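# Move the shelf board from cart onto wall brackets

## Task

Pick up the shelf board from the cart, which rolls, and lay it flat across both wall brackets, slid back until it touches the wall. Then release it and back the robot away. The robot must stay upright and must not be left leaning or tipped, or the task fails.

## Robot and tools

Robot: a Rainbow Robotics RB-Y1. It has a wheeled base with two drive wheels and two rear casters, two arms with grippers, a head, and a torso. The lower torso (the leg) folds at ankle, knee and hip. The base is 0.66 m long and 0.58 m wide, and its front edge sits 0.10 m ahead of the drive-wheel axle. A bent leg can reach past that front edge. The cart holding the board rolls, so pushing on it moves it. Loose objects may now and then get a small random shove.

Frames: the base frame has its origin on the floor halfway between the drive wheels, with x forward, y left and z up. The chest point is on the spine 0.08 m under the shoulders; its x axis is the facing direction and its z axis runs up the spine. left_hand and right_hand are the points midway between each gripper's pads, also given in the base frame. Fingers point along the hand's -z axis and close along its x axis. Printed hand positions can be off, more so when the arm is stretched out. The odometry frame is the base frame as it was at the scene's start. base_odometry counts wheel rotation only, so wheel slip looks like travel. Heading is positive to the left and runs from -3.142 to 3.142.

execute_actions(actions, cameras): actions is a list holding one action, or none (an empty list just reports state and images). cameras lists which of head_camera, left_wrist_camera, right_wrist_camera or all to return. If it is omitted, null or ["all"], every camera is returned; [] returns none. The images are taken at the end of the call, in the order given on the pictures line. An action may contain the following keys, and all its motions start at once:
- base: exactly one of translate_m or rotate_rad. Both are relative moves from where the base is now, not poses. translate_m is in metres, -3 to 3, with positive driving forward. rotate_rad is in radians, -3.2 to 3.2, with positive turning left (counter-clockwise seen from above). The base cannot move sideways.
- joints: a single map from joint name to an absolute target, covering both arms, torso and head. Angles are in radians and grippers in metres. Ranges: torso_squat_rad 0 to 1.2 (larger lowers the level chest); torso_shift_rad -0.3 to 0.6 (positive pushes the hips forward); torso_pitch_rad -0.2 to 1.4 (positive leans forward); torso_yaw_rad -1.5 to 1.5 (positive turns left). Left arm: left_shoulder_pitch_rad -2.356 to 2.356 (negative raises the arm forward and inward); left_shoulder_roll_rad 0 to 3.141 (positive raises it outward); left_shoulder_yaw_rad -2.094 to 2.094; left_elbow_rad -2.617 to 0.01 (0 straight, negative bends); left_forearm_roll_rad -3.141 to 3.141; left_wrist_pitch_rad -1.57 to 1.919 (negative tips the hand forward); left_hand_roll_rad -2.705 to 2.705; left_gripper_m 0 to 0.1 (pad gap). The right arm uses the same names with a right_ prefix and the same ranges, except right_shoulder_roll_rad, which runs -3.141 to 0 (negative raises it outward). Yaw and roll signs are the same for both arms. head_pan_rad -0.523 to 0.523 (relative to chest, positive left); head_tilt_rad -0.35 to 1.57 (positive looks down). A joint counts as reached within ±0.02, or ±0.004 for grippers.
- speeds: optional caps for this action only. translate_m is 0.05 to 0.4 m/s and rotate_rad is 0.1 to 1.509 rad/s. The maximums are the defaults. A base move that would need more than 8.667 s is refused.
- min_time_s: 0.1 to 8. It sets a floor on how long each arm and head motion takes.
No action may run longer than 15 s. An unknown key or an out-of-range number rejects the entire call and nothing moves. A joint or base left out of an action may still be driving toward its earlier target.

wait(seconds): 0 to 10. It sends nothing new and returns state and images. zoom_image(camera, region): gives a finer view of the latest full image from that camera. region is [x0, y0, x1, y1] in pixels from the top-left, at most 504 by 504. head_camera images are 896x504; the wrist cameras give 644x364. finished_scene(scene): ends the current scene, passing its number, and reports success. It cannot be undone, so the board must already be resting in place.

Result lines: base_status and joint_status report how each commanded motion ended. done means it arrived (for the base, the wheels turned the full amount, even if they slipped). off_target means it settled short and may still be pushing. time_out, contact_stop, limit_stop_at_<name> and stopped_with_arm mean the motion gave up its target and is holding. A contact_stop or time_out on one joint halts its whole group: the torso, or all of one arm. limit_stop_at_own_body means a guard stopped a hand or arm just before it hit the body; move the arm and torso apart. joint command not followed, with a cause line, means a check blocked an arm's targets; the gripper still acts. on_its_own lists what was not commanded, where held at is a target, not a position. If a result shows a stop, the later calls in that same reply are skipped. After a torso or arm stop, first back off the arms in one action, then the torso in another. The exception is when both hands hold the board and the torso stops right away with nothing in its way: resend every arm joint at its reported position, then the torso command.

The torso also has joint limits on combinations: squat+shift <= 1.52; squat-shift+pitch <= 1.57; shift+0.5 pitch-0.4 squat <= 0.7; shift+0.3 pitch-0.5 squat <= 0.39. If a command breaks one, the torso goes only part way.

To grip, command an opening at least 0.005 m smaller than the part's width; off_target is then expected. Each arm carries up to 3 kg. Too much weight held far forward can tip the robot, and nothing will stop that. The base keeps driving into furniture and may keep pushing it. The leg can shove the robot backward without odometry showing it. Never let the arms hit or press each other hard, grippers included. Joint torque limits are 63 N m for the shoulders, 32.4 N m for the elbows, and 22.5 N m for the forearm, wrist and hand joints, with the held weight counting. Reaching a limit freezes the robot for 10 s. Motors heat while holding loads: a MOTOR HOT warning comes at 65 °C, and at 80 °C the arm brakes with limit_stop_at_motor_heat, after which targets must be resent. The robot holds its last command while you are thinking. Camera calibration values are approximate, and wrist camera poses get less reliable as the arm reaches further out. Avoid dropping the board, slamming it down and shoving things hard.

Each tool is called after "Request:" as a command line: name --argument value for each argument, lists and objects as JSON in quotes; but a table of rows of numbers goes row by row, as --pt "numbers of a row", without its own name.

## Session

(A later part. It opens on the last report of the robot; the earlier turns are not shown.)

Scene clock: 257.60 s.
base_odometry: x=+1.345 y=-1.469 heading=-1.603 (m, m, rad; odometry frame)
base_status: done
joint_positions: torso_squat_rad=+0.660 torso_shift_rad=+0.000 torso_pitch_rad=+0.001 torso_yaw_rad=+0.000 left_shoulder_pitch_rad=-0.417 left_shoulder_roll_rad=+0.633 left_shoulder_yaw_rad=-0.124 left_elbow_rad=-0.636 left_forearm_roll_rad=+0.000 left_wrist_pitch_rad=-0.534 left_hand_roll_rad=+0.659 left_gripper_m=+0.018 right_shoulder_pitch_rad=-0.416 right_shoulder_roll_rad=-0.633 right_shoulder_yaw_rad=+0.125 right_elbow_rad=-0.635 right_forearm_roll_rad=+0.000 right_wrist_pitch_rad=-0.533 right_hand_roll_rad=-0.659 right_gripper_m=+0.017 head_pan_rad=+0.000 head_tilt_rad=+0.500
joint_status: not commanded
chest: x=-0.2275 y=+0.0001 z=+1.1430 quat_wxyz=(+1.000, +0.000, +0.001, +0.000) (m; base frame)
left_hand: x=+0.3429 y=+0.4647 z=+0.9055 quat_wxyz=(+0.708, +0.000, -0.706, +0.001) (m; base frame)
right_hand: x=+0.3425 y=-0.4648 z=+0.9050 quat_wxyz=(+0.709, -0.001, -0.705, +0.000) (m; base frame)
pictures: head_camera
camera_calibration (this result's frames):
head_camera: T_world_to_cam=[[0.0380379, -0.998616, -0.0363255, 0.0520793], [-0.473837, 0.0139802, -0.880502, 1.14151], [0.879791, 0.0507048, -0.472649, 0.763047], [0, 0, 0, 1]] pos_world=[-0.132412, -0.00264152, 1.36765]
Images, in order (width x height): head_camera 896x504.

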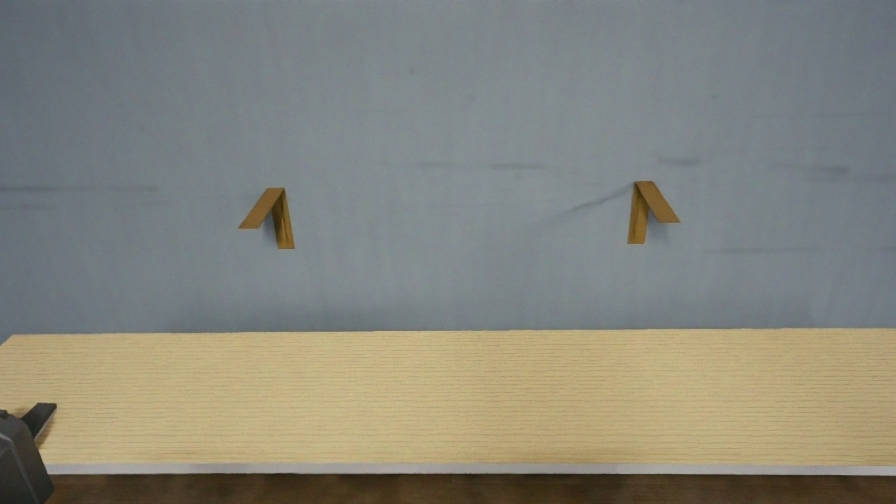

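Request:
execute_actions --actions '[{"base":{"rotate_rad":0.12},"joints":{"torso_yaw_rad":-0.125,"torso_squat_rad":0.635}}]' --cameras '[]'

Request:
execute_actions --actions '[{"base":{"translate_m":0.55},"joints":{"head_tilt_rad":0.7}}]'

Scene clock: 286.13 s.
base_odometry: x=+1.345 y=-1.469 heading=-1.484 (m, m, rad; odometry frame)
base_status: done
joint_positions: torso_squat_rad=+0.635 torso_shift_rad=+0.000 torso_pitch_rad=+0.001 torso_yaw_rad=-0.125 left_shoulder_pitch_rad=-0.417 left_shoulder_roll_rad=+0.633 left_shoulder_yaw_rad=-0.124 left_elbow_rad=-0.636 left_forearm_roll_rad=+0.000 left_wrist_pitch_rad=-0.534 left_hand_roll_rad=+0.659 left_gripper_m=+0.018 right_shoulder_pitch_rad=-0.416 right_shoulder_roll_rad=-0.634 right_shoulder_yaw_rad=+0.125 right_elbow_rad=-0.635 right_forearm_roll_rad=+0.000 right_wrist_pitch_rad=-0.533 right_hand_roll_rad=-0.659 right_gripper_m=+0.017 head_pan_rad=+0.000 head_tilt_rad=+0.500
joint_status: all done
chest: x=-0.2275 y=+0.0000 z=+1.1535 quat_wxyz=(+0.998, +0.000, +0.001, -0.062) (m; base frame)
left_hand: x=+0.3964 y=+0.3897 z=+0.9161 quat_wxyz=(+0.707, -0.044, -0.705, -0.044) (m; base frame)
right_hand: x=+0.2800 y=-0.5324 z=+0.9154 quat_wxyz=(+0.708, -0.045, -0.704, -0.044) (m; base frame)
pictures: none
No camera images: the call's "cameras" was empty. Leave "cameras" out to get every camera's image.

Scene clock: 289.03 s.
base_odometry: x=+1.392 y=-2.017 heading=-1.485 (m, m, rad; odometry frame)
base_status: done
joint_positions: torso_squat_rad=+0.635 torso_shift_rad=+0.000 torso_pitch_rad=+0.001 torso_yaw_rad=-0.125 left_shoulder_pitch_rad=-0.417 left_shoulder_roll_rad=+0.633 left_shoulder_yaw_rad=-0.124 left_elbow_rad=-0.636 left_forearm_roll_rad=+0.000 left_wrist_pitch_rad=-0.534 left_hand_roll_rad=+0.659 left_gripper_m=+0.018 right_shoulder_pitch_rad=-0.416 right_shoulder_roll_rad=-0.634 right_shoulder_yaw_rad=+0.125 right_elbow_rad=-0.635 right_forearm_roll_rad=+0.000 right_wrist_pitch_rad=-0.533 right_hand_roll_rad=-0.659 right_gripper_m=+0.017 head_pan_rad=+0.000 head_tilt_rad=+0.700
joint_status: all done
chest: x=-0.2275 y=+0.0000 z=+1.1535 quat_wxyz=(+0.998, +0.000, +0.001, -0.062) (m; base frame)
left_hand: x=+0.3964 y=+0.3898 z=+0.9161 quat_wxyz=(+0.707, -0.044, -0.705, -0.044) (m; base frame)
right_hand: x=+0.2800 y=-0.5324 z=+0.9154 quat_wxyz=(+0.708, -0.045, -0.704, -0.044) (m; base frame)
pictures: head_camera, left_wrist_camera, right_wrist_camera
camera_calibration (this result's frames):
head_camera: T_world_to_cam=[[-0.0947585, -0.994566, -0.0431132, 0.0315559], [-0.632579, 0.0935971, -0.76882, 0.967213], [0.768677, -0.0455797, -0.638011, 0.969066], [0, 0, 0, 1]] pos_world=[-0.13007, -0.0149741, 1.36325]
left_wrist_camera: T_world_to_cam=[[-0.0178708, -0.00242497, 0.999837, -0.910382], [-0.709436, -0.704623, -0.0143892, 0.599192], [0.704544, -0.709577, 0.0108718, 0.0729952], [0, 0, 0, 1]] pos_world=[0.35739, 0.471793, 0.918063]
right_wrist_camera: T_world_to_cam=[[-0.0211934, -0.0501124, -0.998519, 0.887052], [-0.523791, 0.85126, -0.0316046, 0.659485], [0.851583, 0.522345, -0.0442896, 0.161723], [0, 0, 0, 1]] pos_world=[0.226512, -0.601416, 0.913743]
Images, in order (width x height): head_camera 896x504, left_wrist_camera 644x364, right_wrist_camera 644x364.

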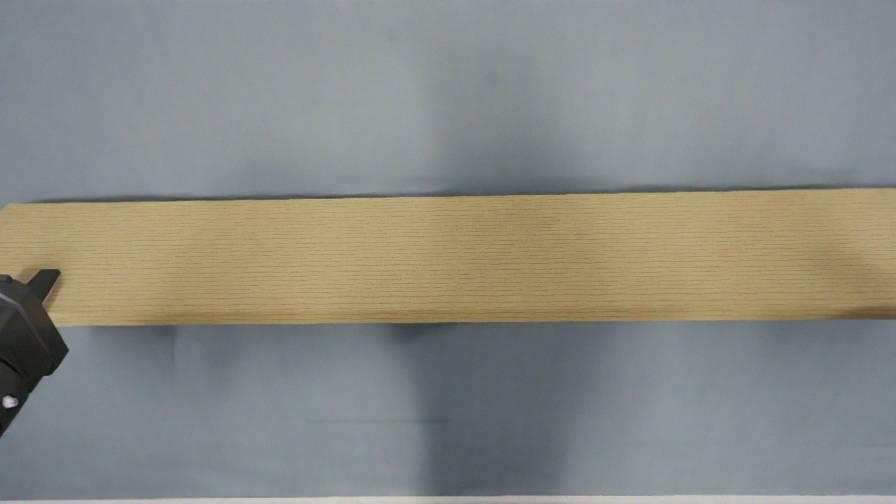

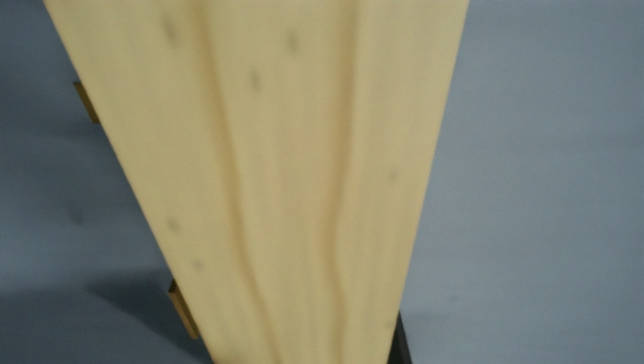

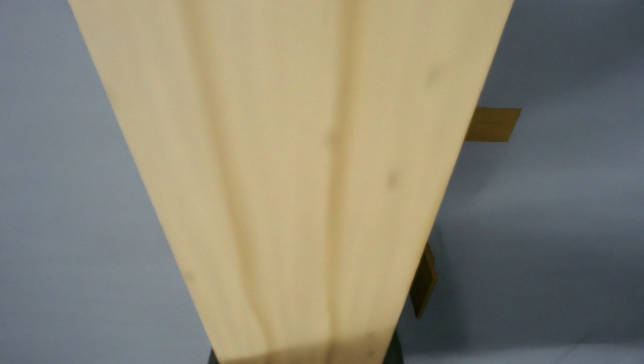

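Request:
execute_actions --actions '[{"base":{"translate_m":0.04},"joints":{"torso_yaw_rad":-0.112,"torso_squat_rad":0.72,"head_pan_rad":0.5}}]'

Scene clock: 305.50 s.
base_odometry: x=+1.396 y=-2.057 heading=-1.486 (m, m, rad; odometry frame)
base_status: done
joint_positions: torso_squat_rad=+0.720 torso_shift_rad=+0.000 torso_pitch_rad=+0.001 torso_yaw_rad=-0.112 left_shoulder_pitch_rad=-0.417 left_shoulder_roll_rad=+0.633 left_shoulder_yaw_rad=-0.124 left_elbow_rad=-0.636 left_forearm_roll_rad=+0.000 left_wrist_pitch_rad=-0.534 left_hand_roll_rad=+0.659 left_gripper_m=+0.018 right_shoulder_pitch_rad=-0.416 right_shoulder_roll_rad=-0.634 right_shoulder_yaw_rad=+0.125 right_elbow_rad=-0.635 right_forearm_roll_rad=+0.000 right_wrist_pitch_rad=-0.533 right_hand_roll_rad=-0.659 right_gripper_m=+0.017 head_pan_rad=+0.500 head_tilt_rad=+0.700
joint_status: all done
chest: x=-0.2276 y=+0.0000 z=+1.1162 quat_wxyz=(+0.998, +0.000, +0.001, -0.056) (m; base frame)
left_hand: x=+0.3912 y=+0.3978 z=+0.8789 quat_wxyz=(+0.707, -0.040, -0.705, -0.039) (m; base frame)
right_hand: x=+0.2868 y=-0.5257 z=+0.8782 quat_wxyz=(+0.708, -0.040, -0.704, -0.040) (m; base frame)
pictures: head_camera, left_wrist_camera, right_wrist_camera
camera_calibration (this result's frames):
head_camera: T_world_to_cam=[[0.405509, -0.913045, -0.0437212, 0.134024], [-0.597163, -0.228397, -0.768916, 0.945069], [0.692069, 0.337911, -0.637853, 0.930342], [0, 0, 0, 1]] pos_world=[-0.133848, 0.0238484, 1.32596]
left_wrist_camera: T_world_to_cam=[[-0.0179449, -0.00270649, 0.999835, -0.873111], [-0.700192, -0.713808, -0.0144992, 0.600813], [0.71373, -0.700336, 0.0109141, 0.0754972], [0, 0, 0, 1]] pos_world=[0.351132, 0.479375, 0.880854]
right_wrist_camera: T_world_to_cam=[[-0.0202868, -0.0503275, -0.998527, 0.850028], [-0.534786, 0.844393, -0.0316938, 0.655833], [0.844744, 0.533355, -0.0440444, 0.158341], [0, 0, 0, 1]] pos_world=[0.234216, -0.595453, 0.876535]
Images, in order (width x height): head_camera 896x504, left_wrist_camera 644x364, right_wrist_camera 644x364.

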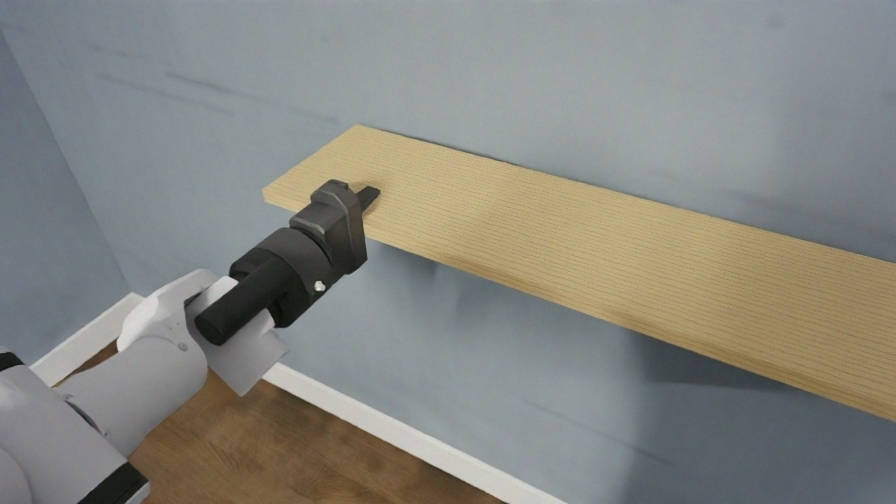

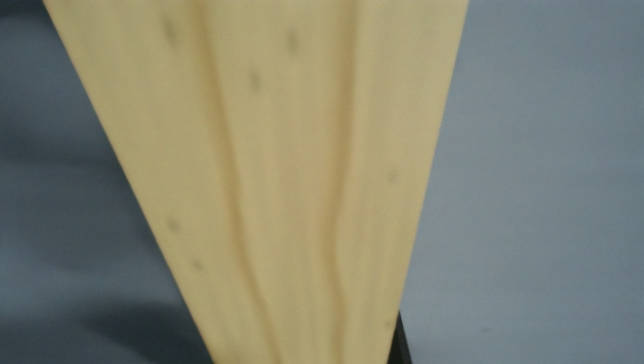

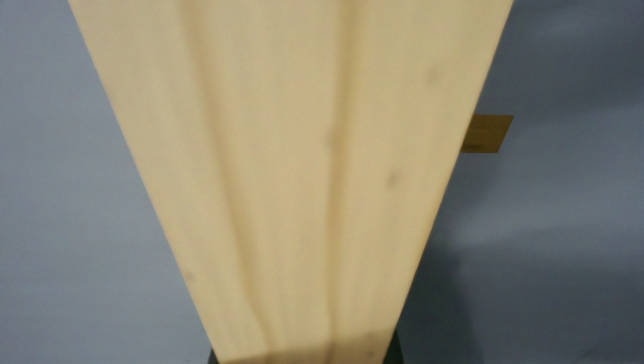

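Request:
execute_actions --actions '[{"joints":{"torso_squat_rad":0.745}}]' --cameras '["head_camera"]'

Scene clock: 310.60 s.
base_odometry: x=+1.396 y=-2.057 heading=-1.486 (m, m, rad; odometry frame)
base_status: not commanded
joint_positions: torso_squat_rad=+0.745 torso_shift_rad=+0.000 torso_pitch_rad=+0.001 torso_yaw_rad=-0.112 left_shoulder_pitch_rad=-0.418 left_shoulder_roll_rad=+0.634 left_shoulder_yaw_rad=-0.124 left_elbow_rad=-0.637 left_forearm_roll_rad=+0.000 left_wrist_pitch_rad=-0.534 left_hand_roll_rad=+0.659 left_gripper_m=+0.018 right_shoulder_pitch_rad=-0.416 right_shoulder_roll_rad=-0.633 right_shoulder_yaw_rad=+0.125 right_elbow_rad=-0.636 right_forearm_roll_rad=+0.000 right_wrist_pitch_rad=-0.533 right_hand_roll_rad=-0.659 right_gripper_m=+0.017 head_pan_rad=+0.500 head_tilt_rad=+0.700
joint_status: all done
chest: x=-0.2279 y=+0.0000 z=+1.1045 quat_wxyz=(+0.998, +0.000, +0.000, -0.056) (m; base frame)
left_hand: x=+0.3915 y=+0.3977 z=+0.8685 quat_wxyz=(+0.706, -0.040, -0.706, -0.039) (m; base frame)
right_hand: x=+0.2867 y=-0.5256 z=+0.8668 quat_wxyz=(+0.708, -0.040, -0.704, -0.040) (m; base frame)
pictures: head_camera
camera_calibration (this result's frames):
head_camera: T_world_to_cam=[[0.405556, -0.913033, -0.0435206, 0.133407], [-0.596747, -0.2284, -0.769237, 0.936342], [0.692399, 0.33794, -0.637479, 0.922718], [0, 0, 0, 1]] pos_world=[-0.134233, 0.0238428, 1.31429]
Images, in order (width x height): head_camera 896x504.

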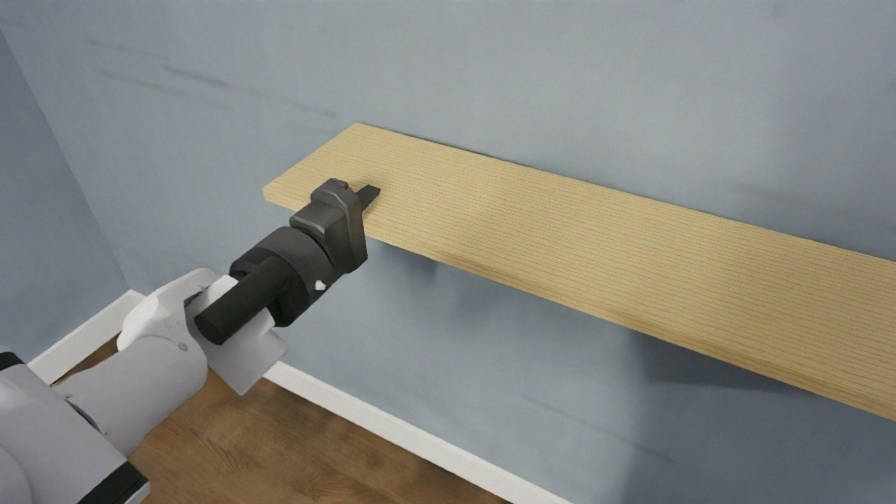

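Request:
execute_actions --actions '[{"base":{"translate_m":0.015},"speeds":{"translate_m":0.05},"joints":{"torso_squat_rad":0.75}}]' --cameras '["head_camera","right_wrist_camera"]'

Scene clock: 314.27 s.
base_odometry: x=+1.397 y=-2.072 heading=-1.487 (m, m, rad; odometry frame)
base_status: done
joint_positions: torso_squat_rad=+0.750 torso_shift_rad=+0.000 torso_pitch_rad=+0.000 torso_yaw_rad=-0.112 left_shoulder_pitch_rad=-0.419 left_shoulder_roll_rad=+0.635 left_shoulder_yaw_rad=-0.124 left_elbow_rad=-0.638 left_forearm_roll_rad=+0.000 left_wrist_pitch_rad=-0.534 left_hand_roll_rad=+0.659 left_gripper_m=+0.018 right_shoulder_pitch_rad=-0.416 right_shoulder_roll_rad=-0.634 right_shoulder_yaw_rad=+0.125 right_elbow_rad=-0.636 right_forearm_roll_rad=+0.000 right_wrist_pitch_rad=-0.533 right_hand_roll_rad=-0.659 right_gripper_m=+0.017 head_pan_rad=+0.500 head_tilt_rad=+0.700
joint_status: all done
chest: x=-0.2279 y=+0.0000 z=+1.1021 quat_wxyz=(+0.998, +0.000, +0.000, -0.056) (m; base frame)
left_hand: x=+0.3920 y=+0.3976 z=+0.8675 quat_wxyz=(+0.705, -0.040, -0.707, -0.040) (m; base frame)
right_hand: x=+0.2869 y=-0.5255 z=+0.8649 quat_wxyz=(+0.707, -0.040, -0.705, -0.040) (m; base frame)
pictures: head_camera, right_wrist_camera
camera_calibration (this result's frames):
head_camera: T_world_to_cam=[[0.405592, -0.913016, -0.0435556, 0.133337], [-0.596627, -0.22834, -0.769348, 0.934628], [0.692482, 0.338028, -0.637343, 0.921115], [0, 0, 0, 1]] pos_world=[-0.134311, 0.0237891, 1.31193]
right_wrist_camera: T_world_to_cam=[[-0.0185283, -0.0502637, -0.998564, 0.836285], [-0.535132, 0.844141, -0.0325613, 0.656067], [0.844565, 0.53376, -0.0425382, 0.156526], [0, 0, 0, 1]] pos_world=[0.234381, -0.595325, 0.863105]
Images, in order (width x height): head_camera 896x504, right_wrist_camera 644x364.

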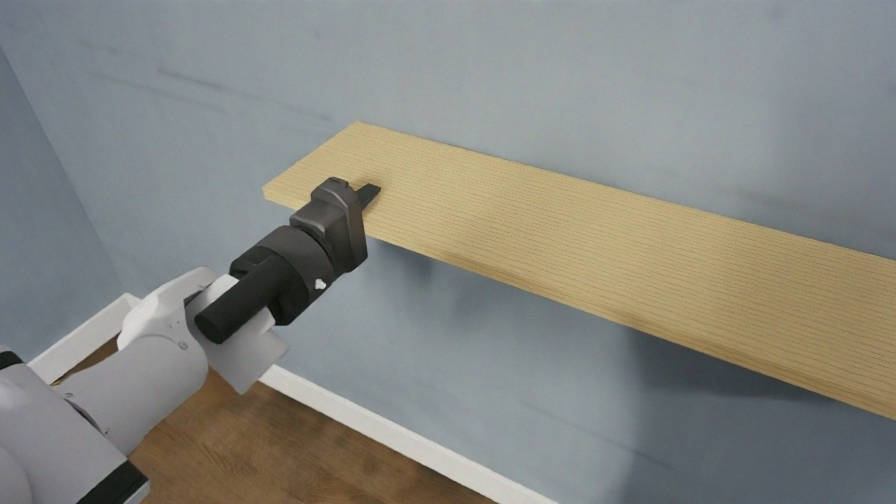

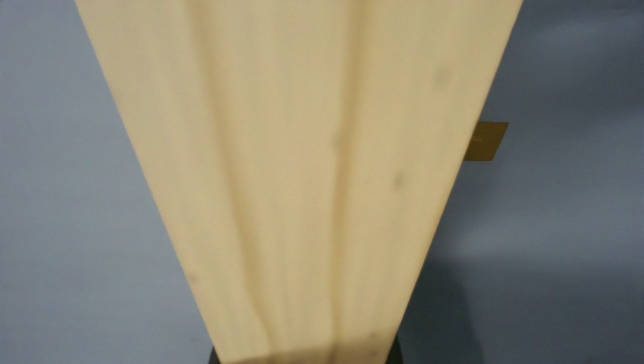

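No wall contact evident yet. A little more.

Request:
execute_actions --actions '[{"base":{"translate_m":0.01},"speeds":{"translate_m":0.05},"joints":{"head_pan_rad":-0.5}}]'

Scene clock: 317.57 s.
base_odometry: x=+1.398 y=-2.082 heading=-1.487 (m, m, rad; odometry frame)
base_status: done
joint_positions: torso_squat_rad=+0.750 torso_shift_rad=+0.000 torso_pitch_rad=+0.000 torso_yaw_rad=-0.112 left_shoulder_pitch_rad=-0.419 left_shoulder_roll_rad=+0.634 left_shoulder_yaw_rad=-0.124 left_elbow_rad=-0.638 left_forearm_roll_rad=+0.000 left_wrist_pitch_rad=-0.534 left_hand_roll_rad=+0.659 left_gripper_m=+0.018 right_shoulder_pitch_rad=-0.416 right_shoulder_roll_rad=-0.634 right_shoulder_yaw_rad=+0.125 right_elbow_rad=-0.636 right_forearm_roll_rad=+0.000 right_wrist_pitch_rad=-0.533 right_hand_roll_rad=-0.659 right_gripper_m=+0.017 head_pan_rad=-0.500 head_tilt_rad=+0.700
joint_status: all done
chest: x=-0.2279 y=+0.0000 z=+1.1021 quat_wxyz=(+0.998, +0.000, +0.000, -0.056) (m; base frame)
left_hand: x=+0.3919 y=+0.3976 z=+0.8674 quat_wxyz=(+0.705, -0.040, -0.707, -0.040) (m; base frame)
right_hand: x=+0.2870 y=-0.5255 z=+0.8649 quat_wxyz=(+0.707, -0.040, -0.705, -0.040) (m; base frame)
pictures: head_camera, left_wrist_camera, right_wrist_camera
camera_calibration (this result's frames):
head_camera: T_world_to_cam=[[-0.549099, -0.834643, -0.043137, -0.0636553], [-0.514598, 0.378314, -0.769459, 0.953138], [0.658543, -0.400311, -0.637238, 0.91219], [0, 0, 0, 1]] pos_world=[-0.145186, -0.0485555, 1.31194]
left_wrist_camera: T_world_to_cam=[[-0.0229776, -0.00286433, 0.999732, -0.859565], [-0.700879, -0.713049, -0.0181518, 0.604132], [0.71291, -0.701109, 0.0143766, 0.0725878], [0, 0, 0, 1]] pos_world=[0.351925, 0.479206, 0.869257]
right_wrist_camera: T_world_to_cam=[[-0.0184899, -0.0502635, -0.998565, 0.836285], [-0.535146, 0.844131, -0.0325809, 0.656082], [0.844557, 0.533775, -0.0425062, 0.156497], [0, 0, 0, 1]] pos_world=[0.234391, -0.595319, 0.863113]
Images, in order (width x height): head_camera 896x504, left_wrist_camera 644x364, right_wrist_camera 644x364.

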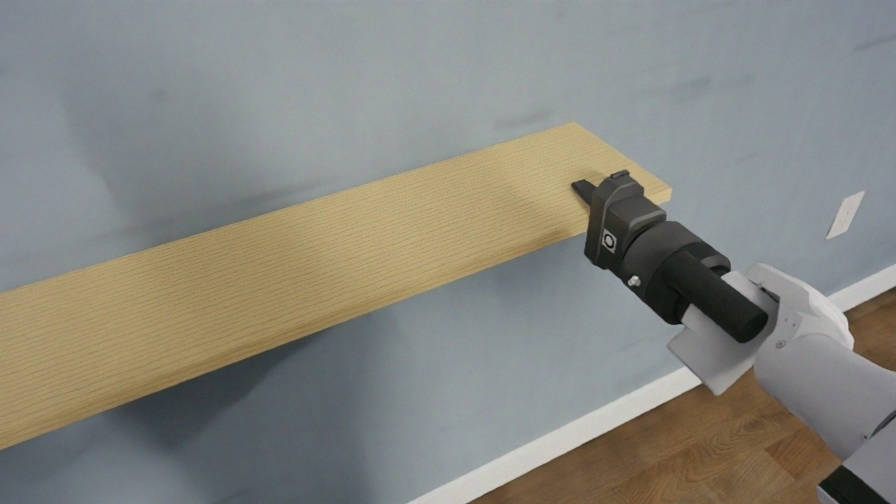

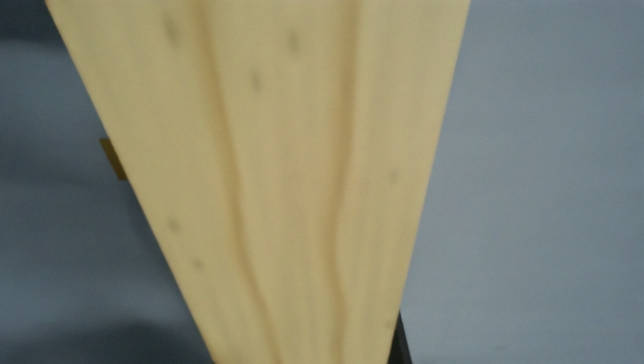

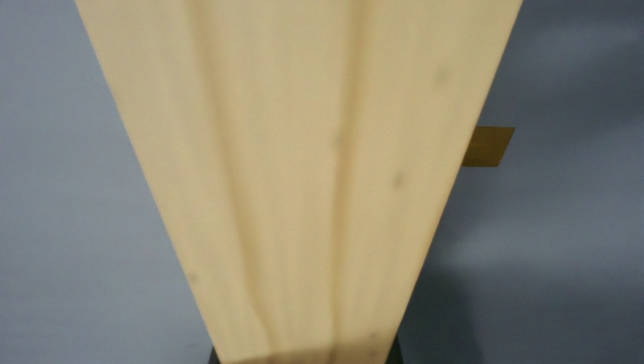

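Still moving freely.

Request:
execute_actions --actions '[{"base":{"translate_m":0.01},"speeds":{"translate_m":0.05}}]'

Scene clock: 320.73 s.
base_odometry: x=+1.399 y=-2.091 heading=-1.488 (m, m, rad; odometry frame)
base_status: done
joint_positions: torso_squat_rad=+0.750 torso_shift_rad=-0.002 torso_pitch_rad=-0.003 torso_yaw_rad=-0.112 left_shoulder_pitch_rad=-0.412 left_shoulder_roll_rad=+0.632 left_shoulder_yaw_rad=-0.125 left_elbow_rad=-0.637 left_forearm_roll_rad=+0.000 left_wrist_pitch_rad=-0.536 left_hand_roll_rad=+0.659 left_gripper_m=+0.018 right_shoulder_pitch_rad=-0.413 right_shoulder_roll_rad=-0.634 right_shoulder_yaw_rad=+0.125 right_elbow_rad=-0.635 right_forearm_roll_rad=+0.001 right_wrist_pitch_rad=-0.534 right_hand_roll_rad=-0.659 right_gripper_m=+0.017 head_pan_rad=-0.500 head_tilt_rad=+0.700
joint_status: not commanded
chest: x=-0.2300 y=-0.0001 z=+1.1019 quat_wxyz=(+0.998, +0.000, -0.001, -0.056) (m; base frame)
left_hand: x=+0.3880 y=+0.3980 z=+0.8649 quat_wxyz=(+0.707, -0.040, -0.705, -0.039) (m; base frame)
right_hand: x=+0.2844 y=-0.5261 z=+0.8643 quat_wxyz=(+0.707, -0.040, -0.705, -0.040) (m; base frame)
pictures: head_camera, left_wrist_camera, right_wrist_camera
camera_calibration (this result's frames):
head_camera: T_world_to_cam=[[-0.548605, -0.834866, -0.0450778, -0.0626761], [-0.512295, 0.378269, -0.771016, 0.954195], [0.660747, -0.39989, -0.635218, 0.911642], [0, 0, 0, 1]] pos_world=[-0.147919, -0.0487114, 1.31197]
left_wrist_camera: T_world_to_cam=[[-0.0195763, -0.00226373, 0.999806, -0.858761], [-0.700463, -0.713525, -0.0153306, 0.599132], [0.713421, -0.700627, 0.0123825, 0.0769993], [0, 0, 0, 1]] pos_world=[0.347925, 0.479499, 0.866826]
right_wrist_camera: T_world_to_cam=[[-0.0186923, -0.0500122, -0.998574, 0.835781], [-0.534532, 0.844531, -0.0322913, 0.654902], [0.844942, 0.533166, -0.0425194, 0.158514], [0, 0, 0, 1]] pos_world=[0.231754, -0.5958, 0.862476]
Images, in order (width x height): head_camera 896x504, left_wrist_camera 644x364, right_wrist_camera 644x364.

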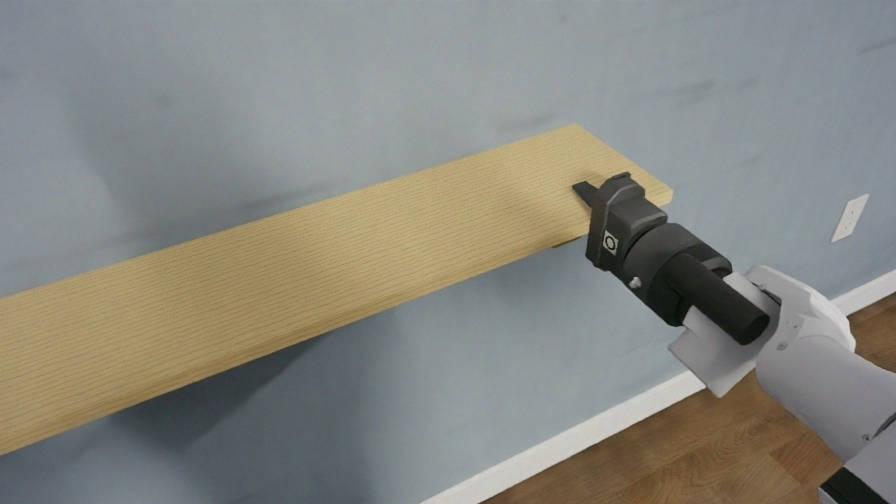

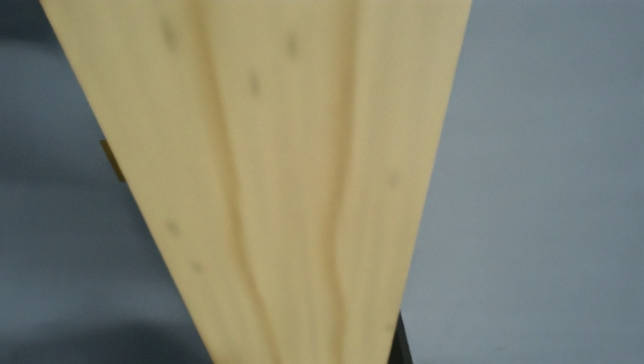

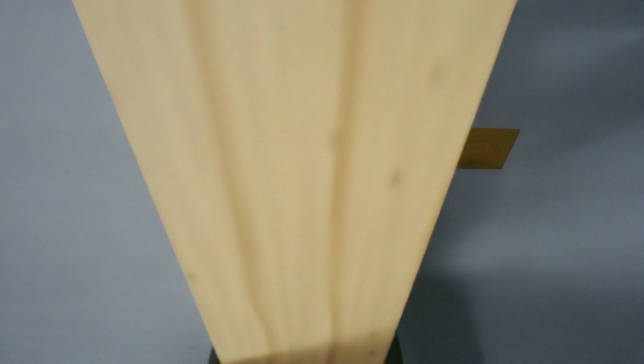

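Both sides in contact. Release and back off.

Request:
execute_actions --actions '[{"joints":{"left_gripper_m":0.07,"right_gripper_m":0.07,"head_pan_rad":0,"head_tilt_rad":0.45}}]' --cameras '["left_wrist_camera","right_wrist_camera"]'

Request:
execute_actions --actions '[{"base":{"translate_m":-0.6}}]'

Scene clock: 325.50 s.
base_odometry: x=+1.399 y=-2.091 heading=-1.488 (m, m, rad; odometry frame)
base_status: not commanded
joint_positions: torso_squat_rad=+0.750 torso_shift_rad=-0.002 torso_pitch_rad=-0.003 torso_yaw_rad=-0.112 left_shoulder_pitch_rad=-0.412 left_shoulder_roll_rad=+0.632 left_shoulder_yaw_rad=-0.125 left_elbow_rad=-0.637 left_forearm_roll_rad=+0.000 left_wrist_pitch_rad=-0.536 left_hand_roll_rad=+0.659 left_gripper_m=+0.070 right_shoulder_pitch_rad=-0.413 right_shoulder_roll_rad=-0.634 right_shoulder_yaw_rad=+0.125 right_elbow_rad=-0.635 right_forearm_roll_rad=+0.000 right_wrist_pitch_rad=-0.534 right_hand_roll_rad=-0.659 right_gripper_m=+0.070 head_pan_rad=+0.000 head_tilt_rad=+0.450
joint_status: all done
chest: x=-0.2300 y=-0.0002 z=+1.1019 quat_wxyz=(+0.998, +0.000, -0.001, -0.056) (m; base frame)
left_hand: x=+0.3880 y=+0.3980 z=+0.8649 quat_wxyz=(+0.707, -0.040, -0.705, -0.039) (m; base frame)
right_hand: x=+0.2844 y=-0.5261 z=+0.8643 quat_wxyz=(+0.707, -0.040, -0.705, -0.040) (m; base frame)
pictures: left_wrist_camera, right_wrist_camera
camera_calibration (this result's frames):
left_wrist_camera: T_world_to_cam=[[-0.0192145, -0.00325207, 0.99981, -0.858467], [-0.700476, -0.713502, -0.0157826, 0.599536], [0.713418, -0.700646, 0.0114316, 0.0778626], [0, 0, 0, 1]] pos_world=[0.347916, 0.479532, 0.866876]
right_wrist_camera: T_world_to_cam=[[-0.0185682, -0.0497587, -0.998589, 0.835874], [-0.53454, 0.844532, -0.0321427, 0.654784], [0.844939, 0.533189, -0.0422794, 0.158318], [0, 0, 0, 1]] pos_world=[0.23176, -0.595808, 0.862434]
Images, in order (width x height): left_wrist_camera 644x364, right_wrist_camera 644x364.

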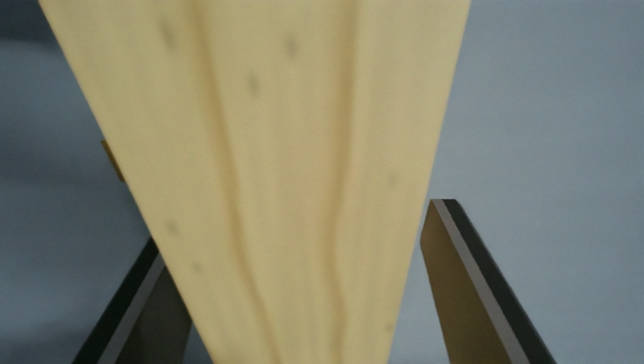

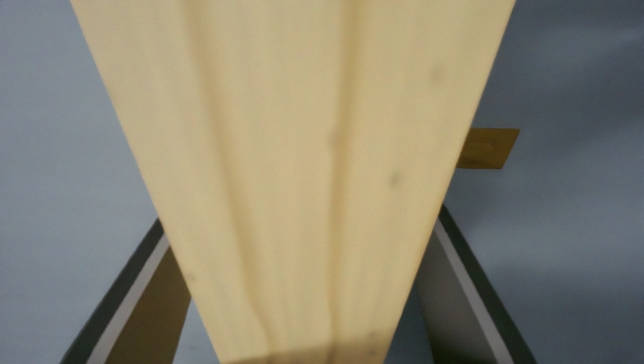

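Scene clock: 328.70 s.
base_odometry: x=+1.349 y=-1.493 heading=-1.490 (m, m, rad; odometry frame)
base_status: done
joint_positions: torso_squat_rad=+0.750 torso_shift_rad=+0.000 torso_pitch_rad=+0.000 torso_yaw_rad=-0.112 left_shoulder_pitch_rad=-0.418 left_shoulder_roll_rad=+0.634 left_shoulder_yaw_rad=-0.124 left_elbow_rad=-0.637 left_forearm_roll_rad=+0.000 left_wrist_pitch_rad=-0.534 left_hand_roll_rad=+0.659 left_gripper_m=+0.070 right_shoulder_pitch_rad=-0.418 right_shoulder_roll_rad=-0.634 right_shoulder_yaw_rad=+0.124 right_elbow_rad=-0.637 right_forearm_roll_rad=+0.000 right_wrist_pitch_rad=-0.534 right_hand_roll_rad=-0.659 right_gripper_m=+0.070 head_pan_rad=+0.000 head_tilt_rad=+0.450
joint_status: not commanded
chest: x=-0.2280 y=+0.0001 z=+1.1021 quat_wxyz=(+0.998, +0.000, +0.000, -0.056) (m; base frame)
left_hand: x=+0.3915 y=+0.3976 z=+0.8666 quat_wxyz=(+0.706, -0.040, -0.706, -0.040) (m; base frame)
right_hand: x=+0.2877 y=-0.5252 z=+0.8668 quat_wxyz=(+0.706, -0.040, -0.706, -0.039) (m; base frame)
pictures: head_camera, left_wrist_camera, right_wrist_camera
camera_calibration (this result's frames):
head_camera: T_world_to_cam=[[-0.0719628, -0.996816, -0.0343437, 0.0229023], [-0.42402, 0.0617414, -0.903546, 1.14555], [0.902789, -0.0504593, -0.427113, 0.689874], [0, 0, 0, 1]] pos_world=[-0.135427, -0.0130878, 1.3305]
left_wrist_camera: T_world_to_cam=[[-0.021346, -0.00314852, 0.999767, -0.859235], [-0.700874, -0.713077, -0.01721, 0.602996], [0.712966, -0.701078, 0.0130147, 0.0740059], [0, 0, 0, 1]] pos_world=[0.351519, 0.479161, 0.868449]
right_wrist_camera: T_world_to_cam=[[-0.0147703, -0.0506186, -0.998609, 0.836954], [-0.535885, 0.843572, -0.0348337, 0.658159], [0.844162, 0.534625, -0.0395856, 0.153794], [0, 0, 0, 1]] pos_world=[0.235232, -0.595061, 0.864804]
Images, in order (width x height): head_camera 896x504, left_wrist_camera 644x364, right_wrist_camera 644x364.

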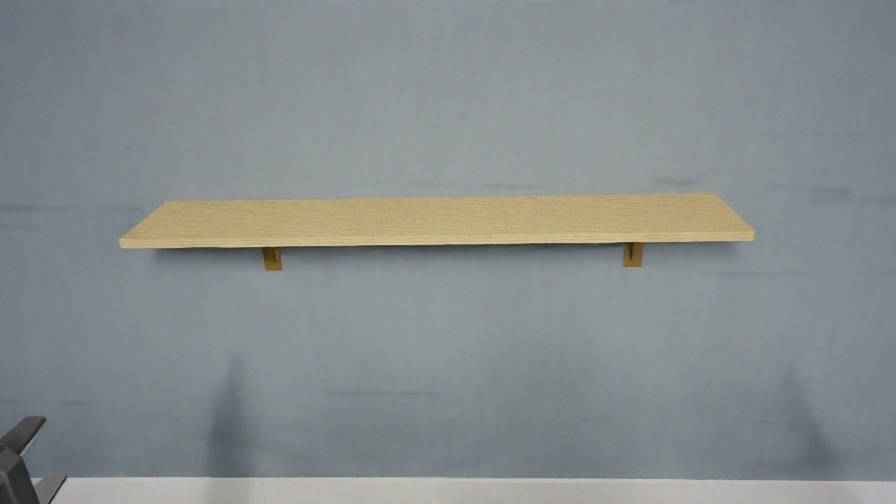

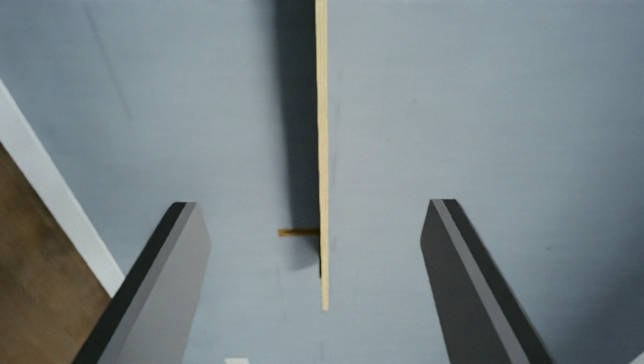

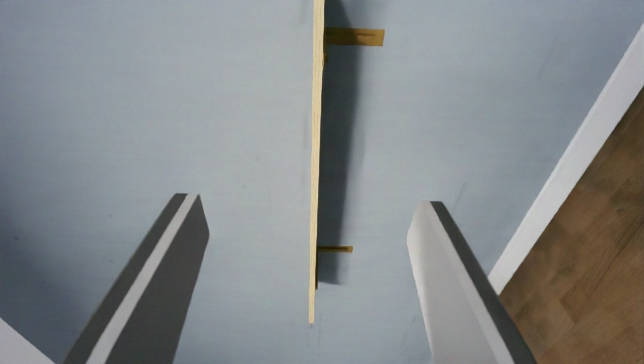

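Request:
finished_scene --scene 1

The scene is finished: the task was done.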